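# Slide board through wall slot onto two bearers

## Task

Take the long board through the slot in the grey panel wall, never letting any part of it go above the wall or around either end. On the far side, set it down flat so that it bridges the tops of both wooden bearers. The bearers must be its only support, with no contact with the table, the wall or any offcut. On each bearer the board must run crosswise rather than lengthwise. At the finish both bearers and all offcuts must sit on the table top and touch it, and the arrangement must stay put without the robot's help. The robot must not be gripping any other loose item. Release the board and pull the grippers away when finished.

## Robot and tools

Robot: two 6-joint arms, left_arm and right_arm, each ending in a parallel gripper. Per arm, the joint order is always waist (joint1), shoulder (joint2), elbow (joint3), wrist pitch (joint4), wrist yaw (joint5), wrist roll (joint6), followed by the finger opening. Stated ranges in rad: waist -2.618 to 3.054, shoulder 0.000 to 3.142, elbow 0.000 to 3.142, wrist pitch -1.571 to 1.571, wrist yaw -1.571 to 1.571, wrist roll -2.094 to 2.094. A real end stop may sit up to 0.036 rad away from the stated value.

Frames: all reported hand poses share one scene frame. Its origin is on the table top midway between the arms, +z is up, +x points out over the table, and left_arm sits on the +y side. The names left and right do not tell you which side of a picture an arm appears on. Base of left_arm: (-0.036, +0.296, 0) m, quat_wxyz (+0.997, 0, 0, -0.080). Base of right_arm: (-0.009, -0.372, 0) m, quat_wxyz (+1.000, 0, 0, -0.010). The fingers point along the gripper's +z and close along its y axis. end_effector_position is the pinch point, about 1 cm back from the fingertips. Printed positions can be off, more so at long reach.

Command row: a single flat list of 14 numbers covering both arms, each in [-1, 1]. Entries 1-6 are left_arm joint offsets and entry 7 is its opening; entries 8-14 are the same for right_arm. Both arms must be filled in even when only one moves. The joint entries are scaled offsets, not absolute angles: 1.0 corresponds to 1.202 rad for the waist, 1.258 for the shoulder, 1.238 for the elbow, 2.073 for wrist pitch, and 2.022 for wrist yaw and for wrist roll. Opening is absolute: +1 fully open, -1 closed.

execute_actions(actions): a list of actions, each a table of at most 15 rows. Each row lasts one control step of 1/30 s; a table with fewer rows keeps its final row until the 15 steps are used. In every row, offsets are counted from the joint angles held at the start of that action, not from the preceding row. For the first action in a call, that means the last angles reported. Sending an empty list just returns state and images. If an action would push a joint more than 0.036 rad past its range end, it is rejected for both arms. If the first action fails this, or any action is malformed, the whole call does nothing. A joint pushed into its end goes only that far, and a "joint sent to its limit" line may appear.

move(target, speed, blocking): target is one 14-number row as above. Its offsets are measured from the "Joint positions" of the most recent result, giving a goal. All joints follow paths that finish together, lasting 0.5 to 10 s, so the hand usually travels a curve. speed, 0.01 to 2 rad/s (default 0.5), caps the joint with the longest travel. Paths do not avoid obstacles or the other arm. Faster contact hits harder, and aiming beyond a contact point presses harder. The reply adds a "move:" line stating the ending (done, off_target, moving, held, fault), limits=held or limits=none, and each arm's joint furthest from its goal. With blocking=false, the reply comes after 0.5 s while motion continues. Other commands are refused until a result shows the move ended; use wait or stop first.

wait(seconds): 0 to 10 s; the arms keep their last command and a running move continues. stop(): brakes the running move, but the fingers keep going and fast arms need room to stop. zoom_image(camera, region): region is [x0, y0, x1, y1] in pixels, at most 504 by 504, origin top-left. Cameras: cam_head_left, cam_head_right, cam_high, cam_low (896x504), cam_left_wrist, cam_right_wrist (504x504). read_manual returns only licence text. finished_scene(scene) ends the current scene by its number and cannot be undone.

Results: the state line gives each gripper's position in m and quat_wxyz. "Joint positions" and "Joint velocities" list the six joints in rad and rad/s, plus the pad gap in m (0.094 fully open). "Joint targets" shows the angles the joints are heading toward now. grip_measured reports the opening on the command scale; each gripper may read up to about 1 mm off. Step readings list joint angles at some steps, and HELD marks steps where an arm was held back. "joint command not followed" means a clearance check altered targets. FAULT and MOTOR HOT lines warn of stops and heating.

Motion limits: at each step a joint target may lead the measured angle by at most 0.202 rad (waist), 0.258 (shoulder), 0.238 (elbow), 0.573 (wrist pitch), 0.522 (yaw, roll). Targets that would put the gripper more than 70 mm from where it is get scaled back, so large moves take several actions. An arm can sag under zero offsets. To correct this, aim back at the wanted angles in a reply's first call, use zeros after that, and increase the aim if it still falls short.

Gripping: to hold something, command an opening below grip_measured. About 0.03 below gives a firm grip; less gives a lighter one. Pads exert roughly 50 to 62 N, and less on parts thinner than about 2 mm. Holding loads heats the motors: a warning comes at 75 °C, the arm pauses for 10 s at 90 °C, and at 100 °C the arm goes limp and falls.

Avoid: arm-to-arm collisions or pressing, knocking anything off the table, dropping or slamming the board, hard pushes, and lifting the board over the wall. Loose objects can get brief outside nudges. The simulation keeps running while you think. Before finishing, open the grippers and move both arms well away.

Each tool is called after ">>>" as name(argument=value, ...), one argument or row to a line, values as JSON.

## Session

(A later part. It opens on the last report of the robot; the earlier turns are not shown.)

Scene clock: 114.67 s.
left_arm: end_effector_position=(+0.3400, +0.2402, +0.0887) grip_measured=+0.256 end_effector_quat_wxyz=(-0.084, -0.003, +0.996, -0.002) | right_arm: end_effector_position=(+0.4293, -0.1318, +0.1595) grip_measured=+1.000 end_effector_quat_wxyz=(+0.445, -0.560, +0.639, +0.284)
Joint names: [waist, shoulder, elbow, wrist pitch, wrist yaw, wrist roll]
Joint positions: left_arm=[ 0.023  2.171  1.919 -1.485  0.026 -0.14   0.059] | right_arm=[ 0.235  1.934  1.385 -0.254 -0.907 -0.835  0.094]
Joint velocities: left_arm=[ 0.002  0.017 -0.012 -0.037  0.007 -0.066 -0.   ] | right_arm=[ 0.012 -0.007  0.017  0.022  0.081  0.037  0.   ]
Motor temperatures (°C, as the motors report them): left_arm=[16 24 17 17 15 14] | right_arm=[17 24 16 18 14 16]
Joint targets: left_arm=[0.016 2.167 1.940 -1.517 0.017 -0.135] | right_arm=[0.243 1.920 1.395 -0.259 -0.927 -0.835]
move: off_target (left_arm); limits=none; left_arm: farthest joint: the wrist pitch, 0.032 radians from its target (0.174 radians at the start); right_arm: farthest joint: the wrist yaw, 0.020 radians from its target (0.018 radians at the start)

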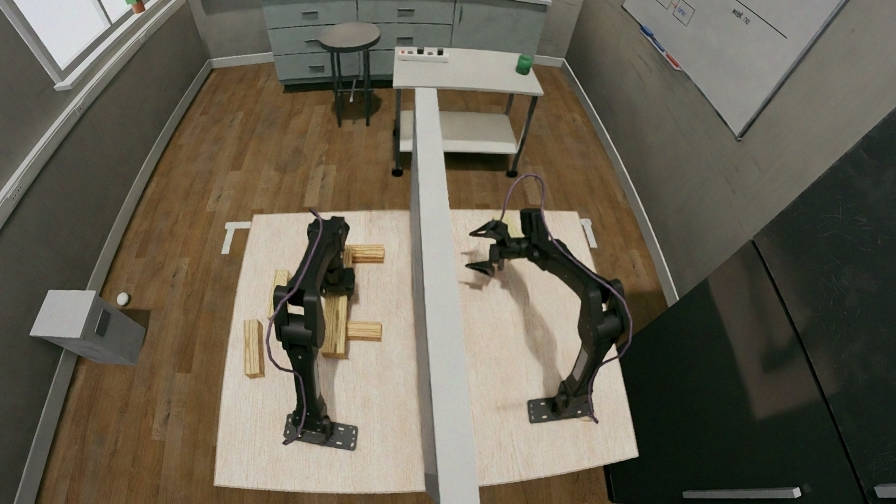

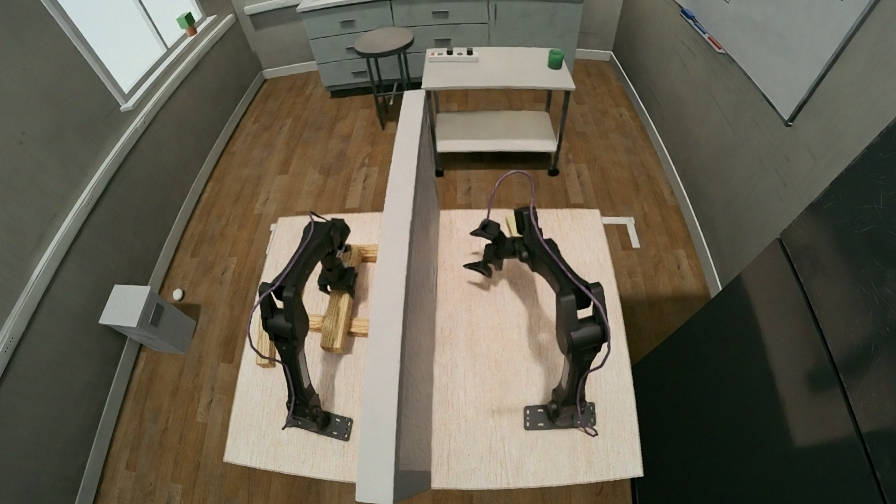

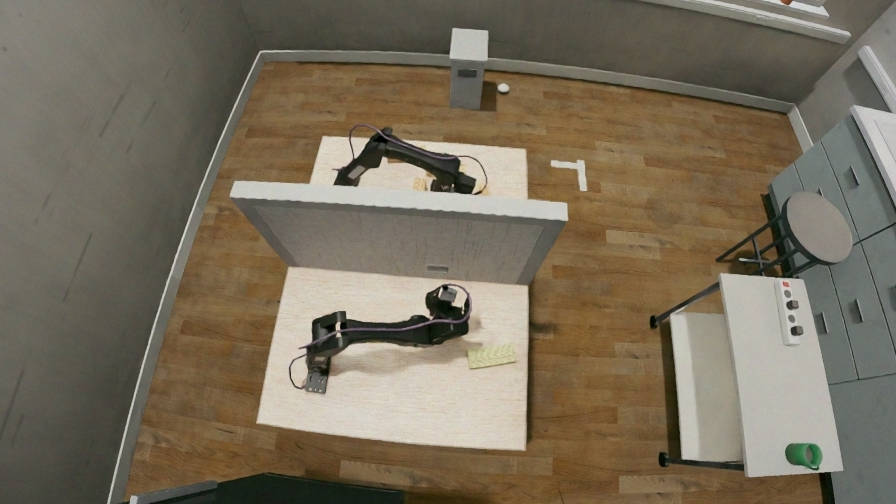

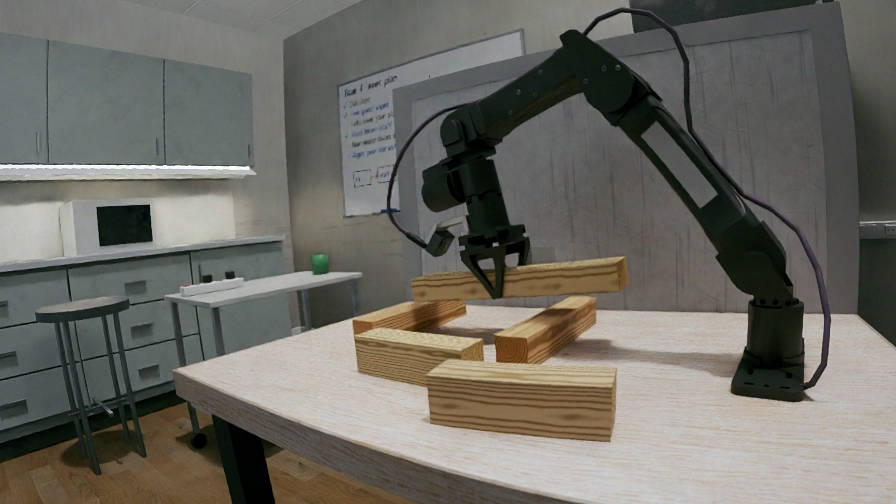

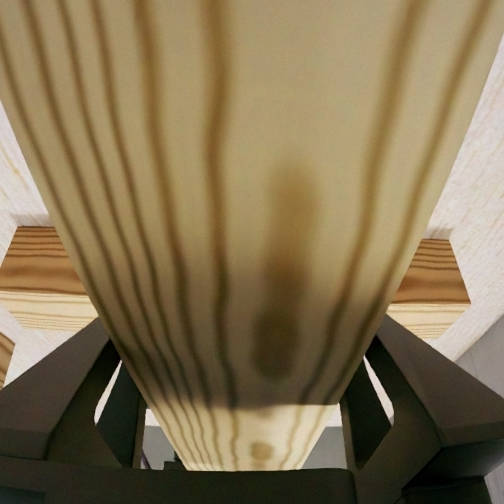

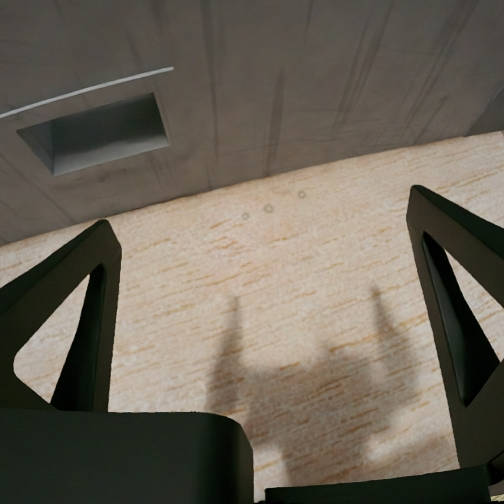

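>>> execute_actions(
  actions=[],
)

Scene clock: 115.33 s.
left_arm: end_effector_position=(+0.3400, +0.2402, +0.0887) grip_measured=+0.256 end_effector_quat_wxyz=(-0.084, -0.002, +0.996, -0.002) | right_arm: end_effector_position=(+0.4293, -0.1318, +0.1595) grip_measured=+1.000 end_effector_quat_wxyz=(+0.445, -0.560, +0.639, +0.284)
Joint names: [waist, shoulder, elbow, wrist pitch, wrist yaw, wrist roll]
Joint positions: left_arm=[ 0.023  2.171  1.919 -1.485  0.026 -0.14   0.059] | right_arm=[ 0.235  1.934  1.385 -0.254 -0.907 -0.835  0.094]
Joint velocities: left_arm=[-0.007 -0.007 -0.017 -0.007 -0.022  0.022 -0.001] | right_arm=[ 0.007 -0.017  0.002  0.022  0.007 -0.022  0.   ]
Motor temperatures (°C, as the motors report them): left_arm=[16 24 17 17 15 14] | right_arm=[17 24 16 18 14 16]
Joint targets: left_arm=[0.016 2.167 1.940 -1.517 0.017 -0.135] | right_arm=[0.243 1.920 1.395 -0.259 -0.927 -0.835]

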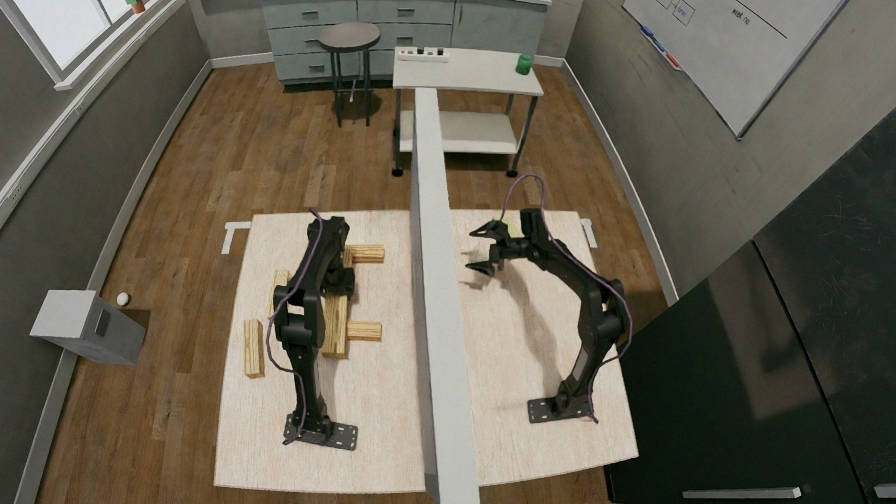

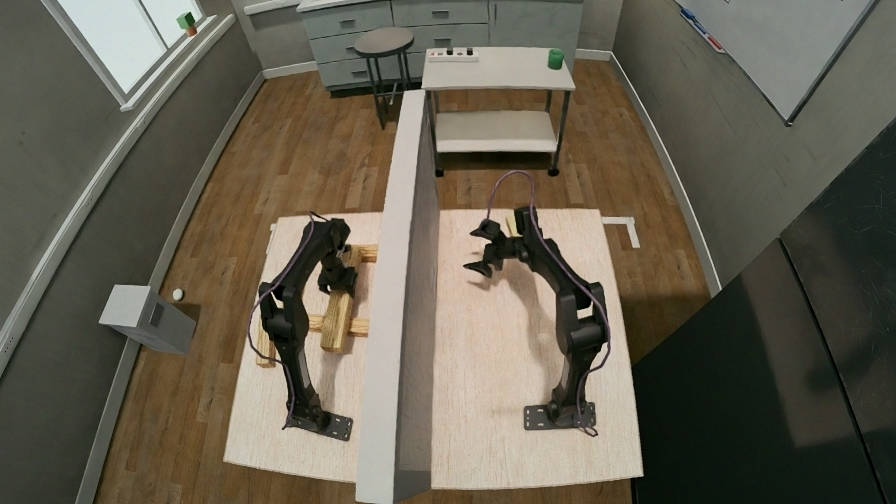

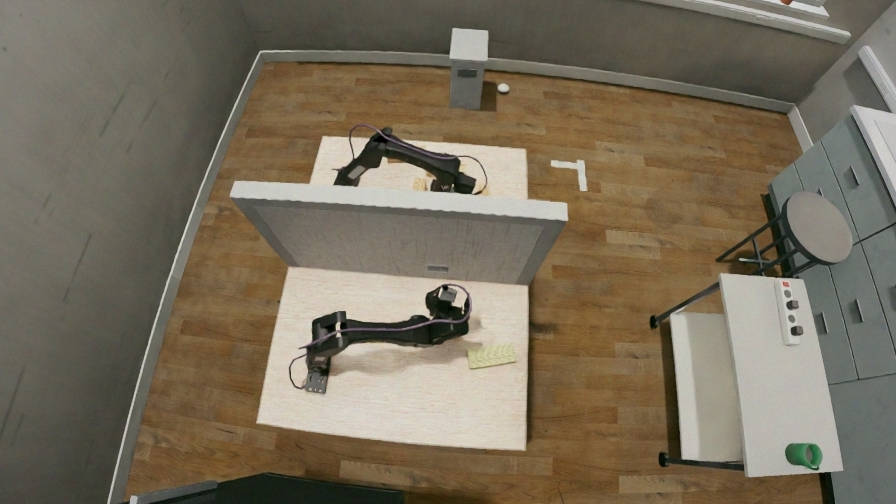

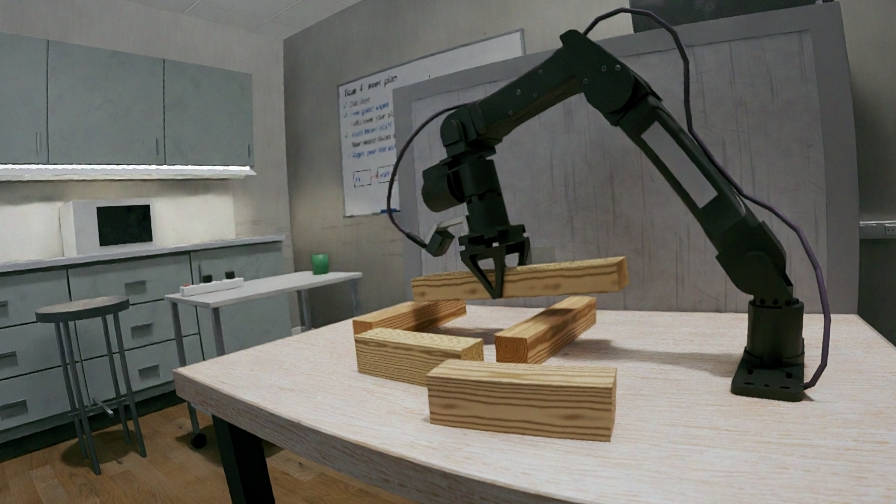

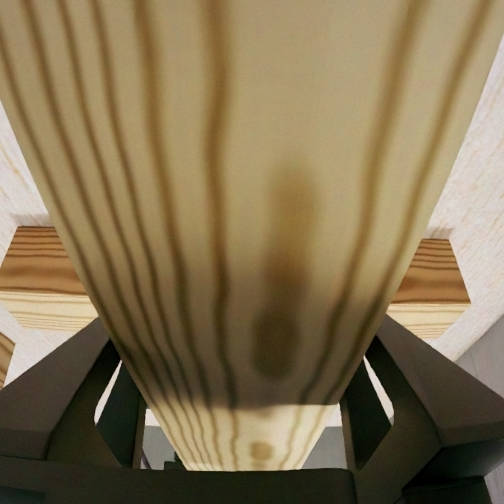

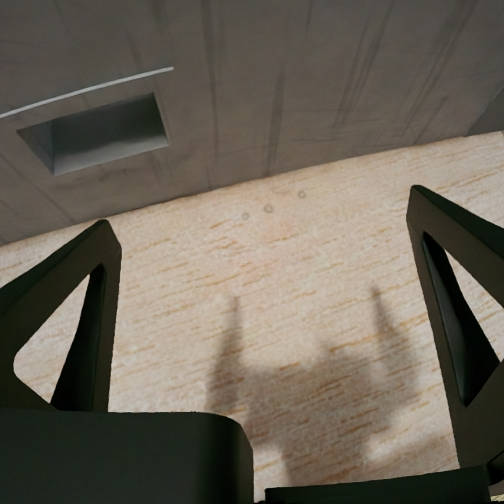

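>>> zoom_image(
  camera="cam_low",
  region=[300, 200, 700, 450],
)

>>> zoom_image(
  camera="cam_head_left",
  region=[200, 200, 450, 400],
)

Region (300, 200, 700, 450) of cam_low's 896x504 image, scaled by 1.260, with more detail than that image has; it fills the top 315 rows of this view, and the rest is white.

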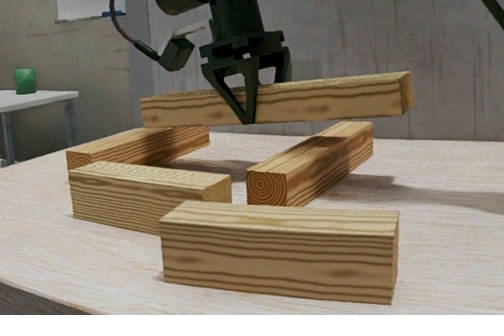

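Region (200, 200, 450, 400) of cam_head_left's 896x504 image, scaled by 2.016, with more detail than that image has; it fills the top 403 rows of this view, and the rest is white.

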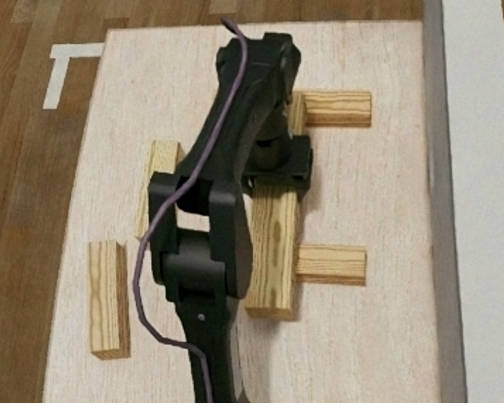

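>>> execute_actions(
  actions=[
    [[-0.0059,-0.0031,0.0277,-0.0154,-0.0045,0.0024,0.15,0.0067,-0.0111,0.0081,-0.0024,-0.0089,0,1],[-0.006,-0.0006,0.0405,-0.0154,-0.0045,0.0021,0.15,0.0067,-0.0111,0.0081,-0.0024,-0.0089,0,1],[-0.0063,0.0033,0.0451,-0.0154,-0.0045,0.0016,0.15,0.0067,-0.0111,0.0081,-0.0024,-0.0089,0,1],[-0.0067,0.0084,0.0511,-0.0154,-0.0045,0.001,0.15,0.0067,-0.0111,0.0081,-0.0024,-0.0089,0,1],[-0.0071,0.0143,0.0582,-0.0154,-0.0046,0.0003,0.15,0.0067,-0.0111,0.0081,-0.0024,-0.0089,0,1],[-0.0076,0.0208,0.066,-0.0154,-0.0046,-0.0005,0.15,0.0067,-0.0111,0.0081,-0.0024,-0.0089,0,1],[-0.0081,0.0277,0.0743,-0.0154,-0.0047,-0.0013,0.15,0.0067,-0.0111,0.0081,-0.0024,-0.0089,0,1],[-0.0085,0.0347,0.0827,-0.0154,-0.0047,-0.0021,0.15,0.0067,-0.0111,0.0081,-0.0024,-0.0089,0,1],[-0.009,0.0416,0.091,-0.0154,-0.0048,-0.0029,0.15,0.0067,-0.0111,0.0081,-0.0024,-0.0089,0,1],[-0.0095,0.0481,0.0988,-0.0154,-0.0048,-0.0037,0.15,0.0067,-0.0111,0.0081,-0.0024,-0.0089,0,1],[-0.0099,0.054,0.1059,-0.0154,-0.0048,-0.0044,0.15,0.0067,-0.0111,0.0081,-0.0024,-0.0089,0,1],[-0.0103,0.0591,0.1119,-0.0154,-0.0049,-0.005,0.15,0.0067,-0.0111,0.0081,-0.0024,-0.0089,0,1],[-0.0106,0.063,0.1166,-0.0154,-0.0049,-0.0055,0.15,0.0067,-0.0111,0.0081,-0.0024,-0.0089,0,1],[-0.0107,0.0655,0.1196,-0.0154,-0.0049,-0.0058,0.15,0.0067,-0.0111,0.0081,-0.0024,-0.0089,0,1],[-0.0108,0.0664,0.1207,-0.0154,-0.0049,-0.0059,0.15,0.0067,-0.0111,0.0081,-0.0024,-0.0089,0,1]],
  ],
)

>>> wait(
  seconds=0.4,
)

Scene clock: 117.90 s.
left_arm: end_effector_position=(+0.3603, +0.2367, +0.0800) grip_measured=+0.256 end_effector_quat_wxyz=(-0.078, -0.003, +0.997, -0.001) | right_arm: end_effector_position=(+0.4293, -0.1318, +0.1595) grip_measured=+1.000 end_effector_quat_wxyz=(+0.445, -0.560, +0.639, +0.284)
Joint names: [waist, shoulder, elbow, wrist pitch, wrist yaw, wrist roll]
Joint positions: left_arm=[ 0.021  2.254  2.023 -1.493  0.025 -0.144  0.059] | right_arm=[ 0.235  1.934  1.385 -0.254 -0.907 -0.835  0.094]
Joint velocities: left_arm=[-0.022  0.154  0.09   0.081 -0.081 -0.022 -0.001] | right_arm=[ 0.002  0.007 -0.032 -0.007  0.007 -0.051  0.   ]
Motor temperatures (°C, as the motors report them): left_arm=[16 24 17 17 15 14] | right_arm=[17 24 17 18 14 16]
Joint targets: left_arm=[0.010 2.255 2.069 -1.517 0.016 -0.152] | right_arm=[0.243 1.920 1.395 -0.259 -0.925 -0.835]
Step readings (joint positions):
0: left_arm=[0.023 2.171 1.919 -1.485 0.026 -0.140] | right_arm=[0.235 1.934 1.385 -0.254 -0.907 -0.835]
1: left_arm=[0.023 2.171 1.919 -1.485 0.026 -0.140] | right_arm=[0.235 1.934 1.385 -0.254 -0.907 -0.835]
2: left_arm=[0.023 2.171 1.919 -1.485 0.026 -0.140] | right_arm=[0.235 1.934 1.385 -0.254 -0.907 -0.835]
4: left_arm=[0.023 2.175 1.928 -1.490 0.026 -0.140] | right_arm=[0.235 1.934 1.385 -0.254 -0.907 -0.835]
8: left_arm=[0.023 2.199 1.966 -1.493 0.026 -0.140] | right_arm=[0.235 1.934 1.385 -0.254 -0.907 -0.835]
15: Joint positions above

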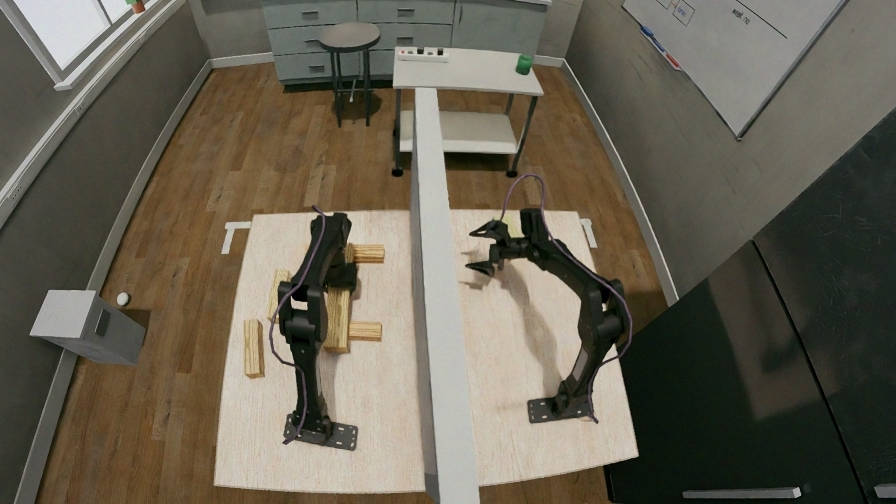

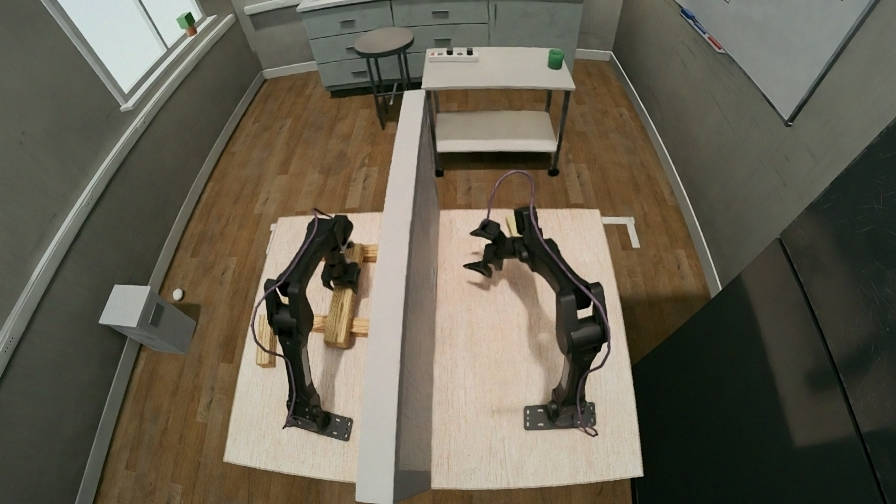

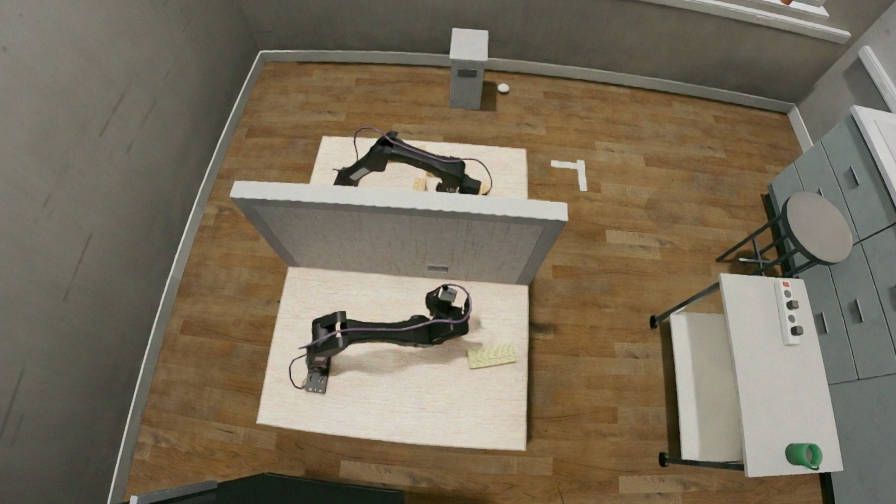

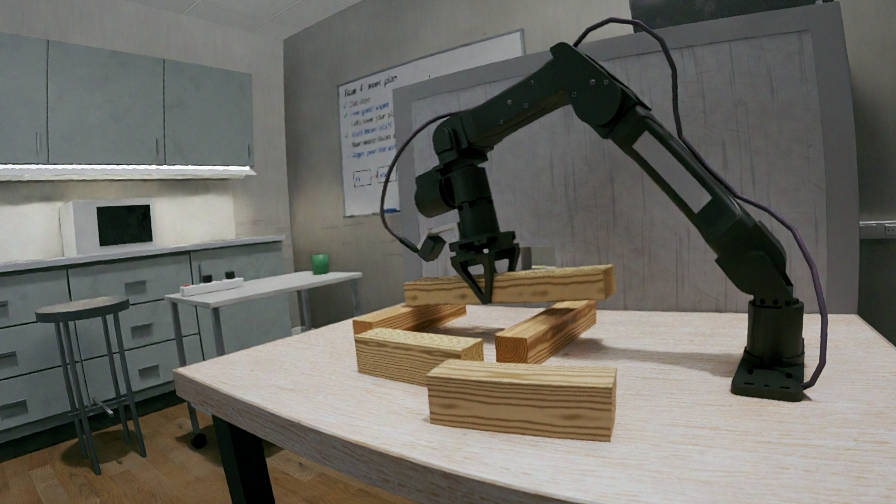

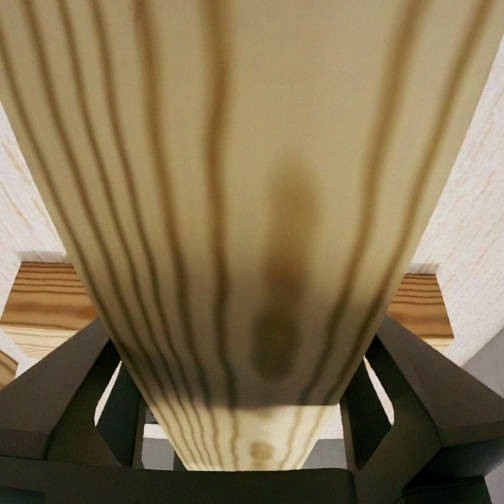

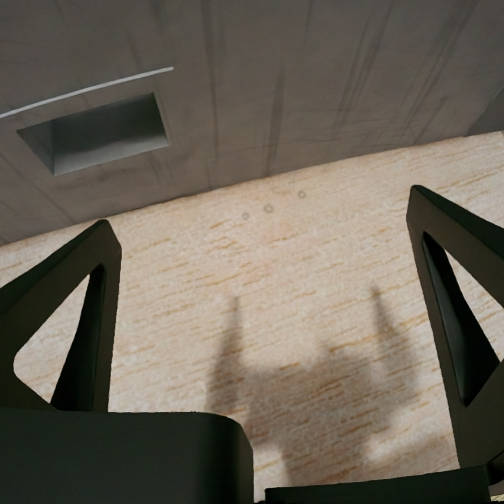

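Scene clock: 118.30 s.
left_arm: end_effector_position=(+0.3603, +0.2355, +0.0773) grip_measured=+0.256 end_effector_quat_wxyz=(-0.081, -0.003, +0.997, -0.001) | right_arm: end_effector_position=(+0.4293, -0.1318, +0.1595) grip_measured=+1.000 end_effector_quat_wxyz=(+0.445, -0.560, +0.639, +0.284)
Joint names: [waist, shoulder, elbow, wrist pitch, wrist yaw, wrist roll]
Joint positions: left_arm=[ 0.018  2.263  2.025 -1.493  0.025 -0.146  0.059] | right_arm=[ 0.235  1.934  1.385 -0.254 -0.907 -0.835  0.094]
Joint velocities: left_arm=[ 0.022 -0.027  0.017  0.007  0.022 -0.154 -0.   ] | right_arm=[-0.002 -0.002 -0.007  0.022  0.022 -0.022  0.   ]
Motor temperatures (°C, as the motors report them): left_arm=[16 24 17 17 15 14] | right_arm=[17 24 17 18 14 16]
Joint targets: left_arm=[0.010 2.254 2.069 -1.517 0.016 -0.152] | right_arm=[0.243 1.920 1.395 -0.259 -0.925 -0.835]
wait: 0.40 s; at rest by 0.27 s

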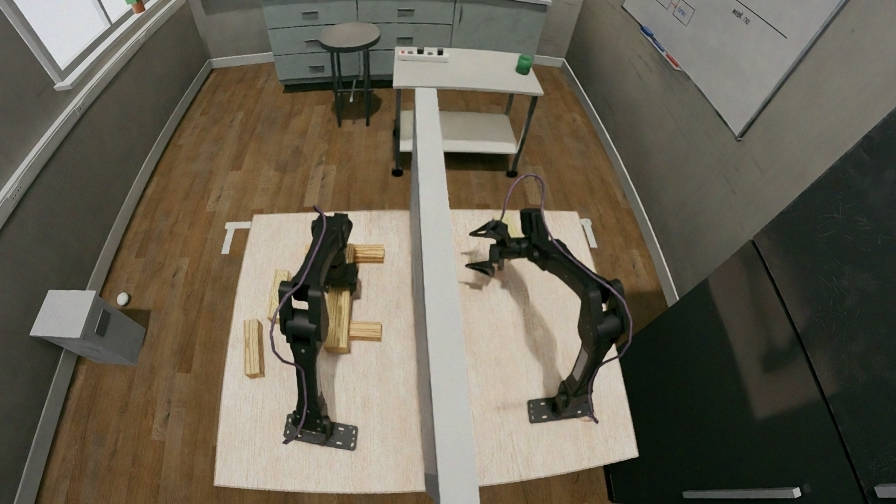

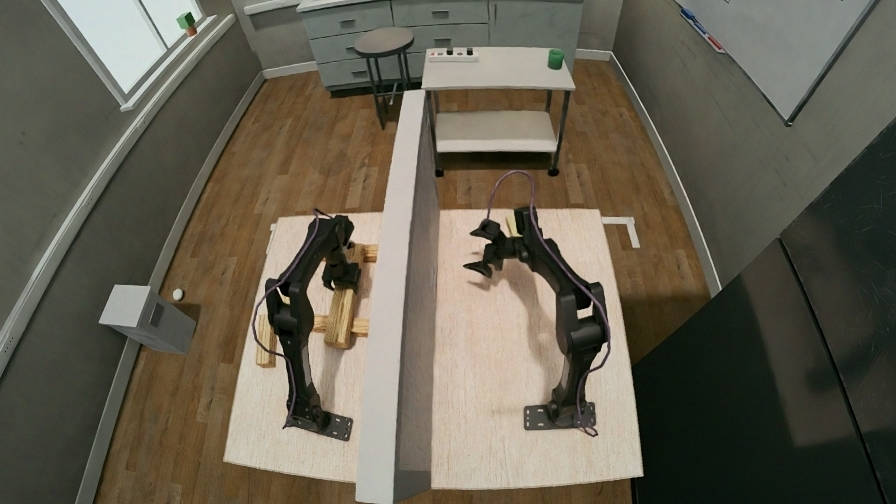

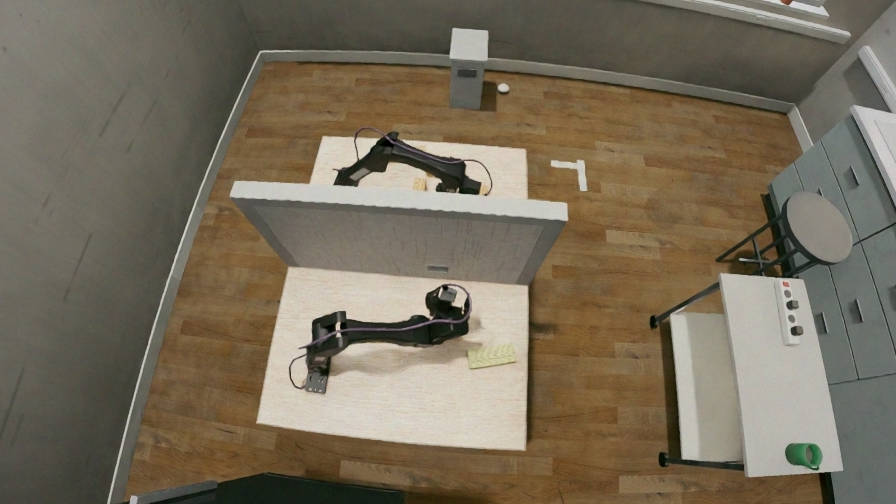

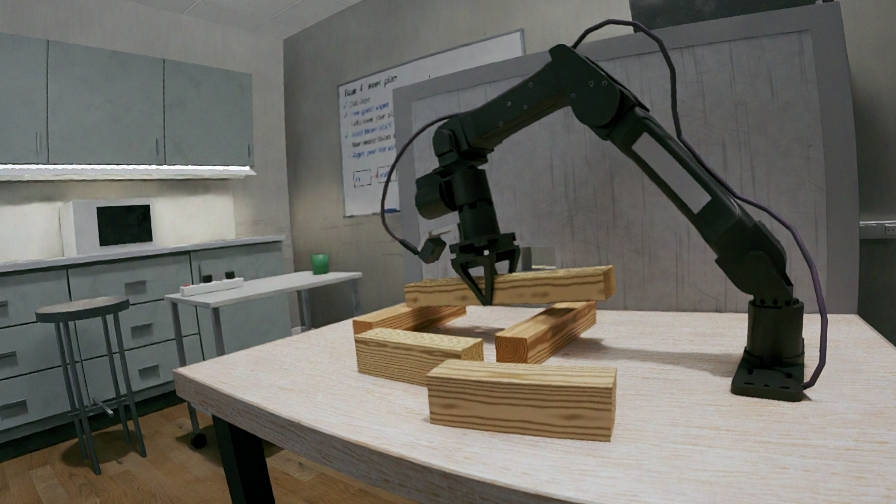

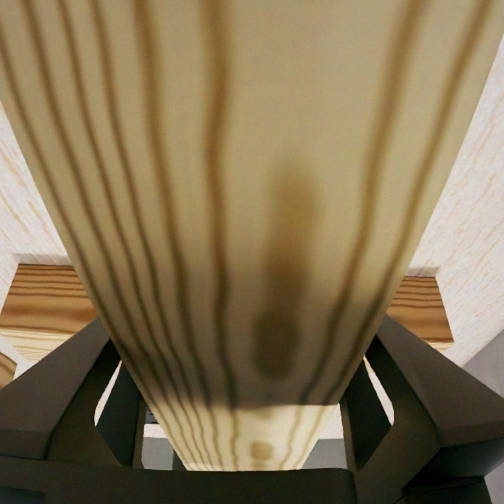

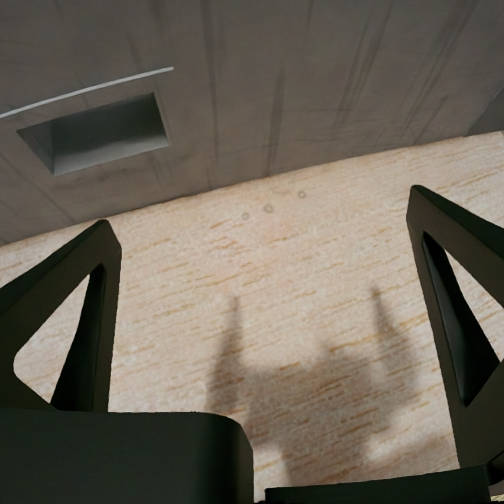

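>>> zoom_image(
  camera="cam_low",
  region=[330, 230, 650, 400],
)

>>> zoom_image(
  camera="cam_head_right",
  region=[230, 200, 430, 380],
)

>>> zoom_image(
  camera="cam_head_left",
  region=[230, 200, 430, 380],
)

Region (330, 230, 650, 400) of cam_low's 896x504 image, scaled by 1.575, with more detail than that image has; it fills the top 268 rows of this view, and the rest is white.

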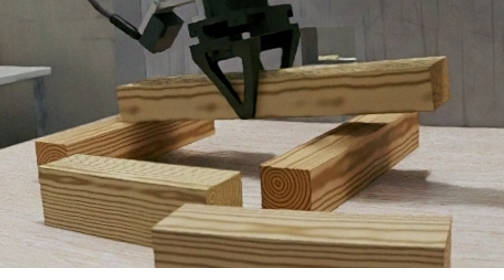

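Region (230, 200, 430, 380) of cam_head_right's 896x504 image, scaled by 2.520, with more detail than that image has; it fills the top 454 rows of this view, and the rest is white.

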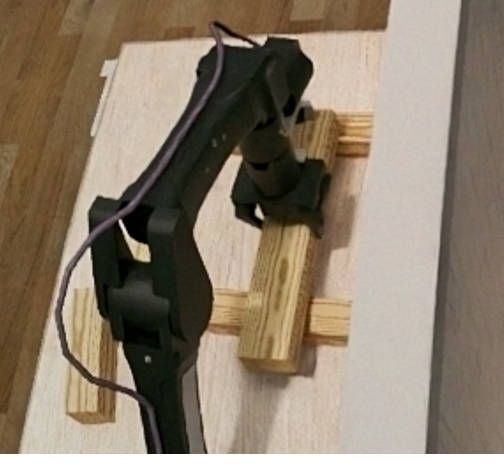

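Region (230, 200, 430, 380) of cam_head_left's 896x504 image, scaled by 2.520, with more detail than that image has; it fills the top 454 rows of this view, and the rest is white.

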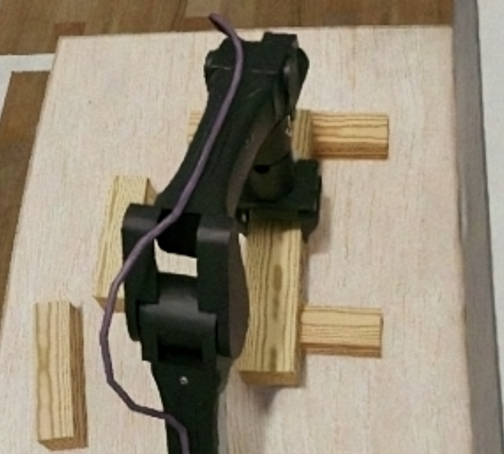

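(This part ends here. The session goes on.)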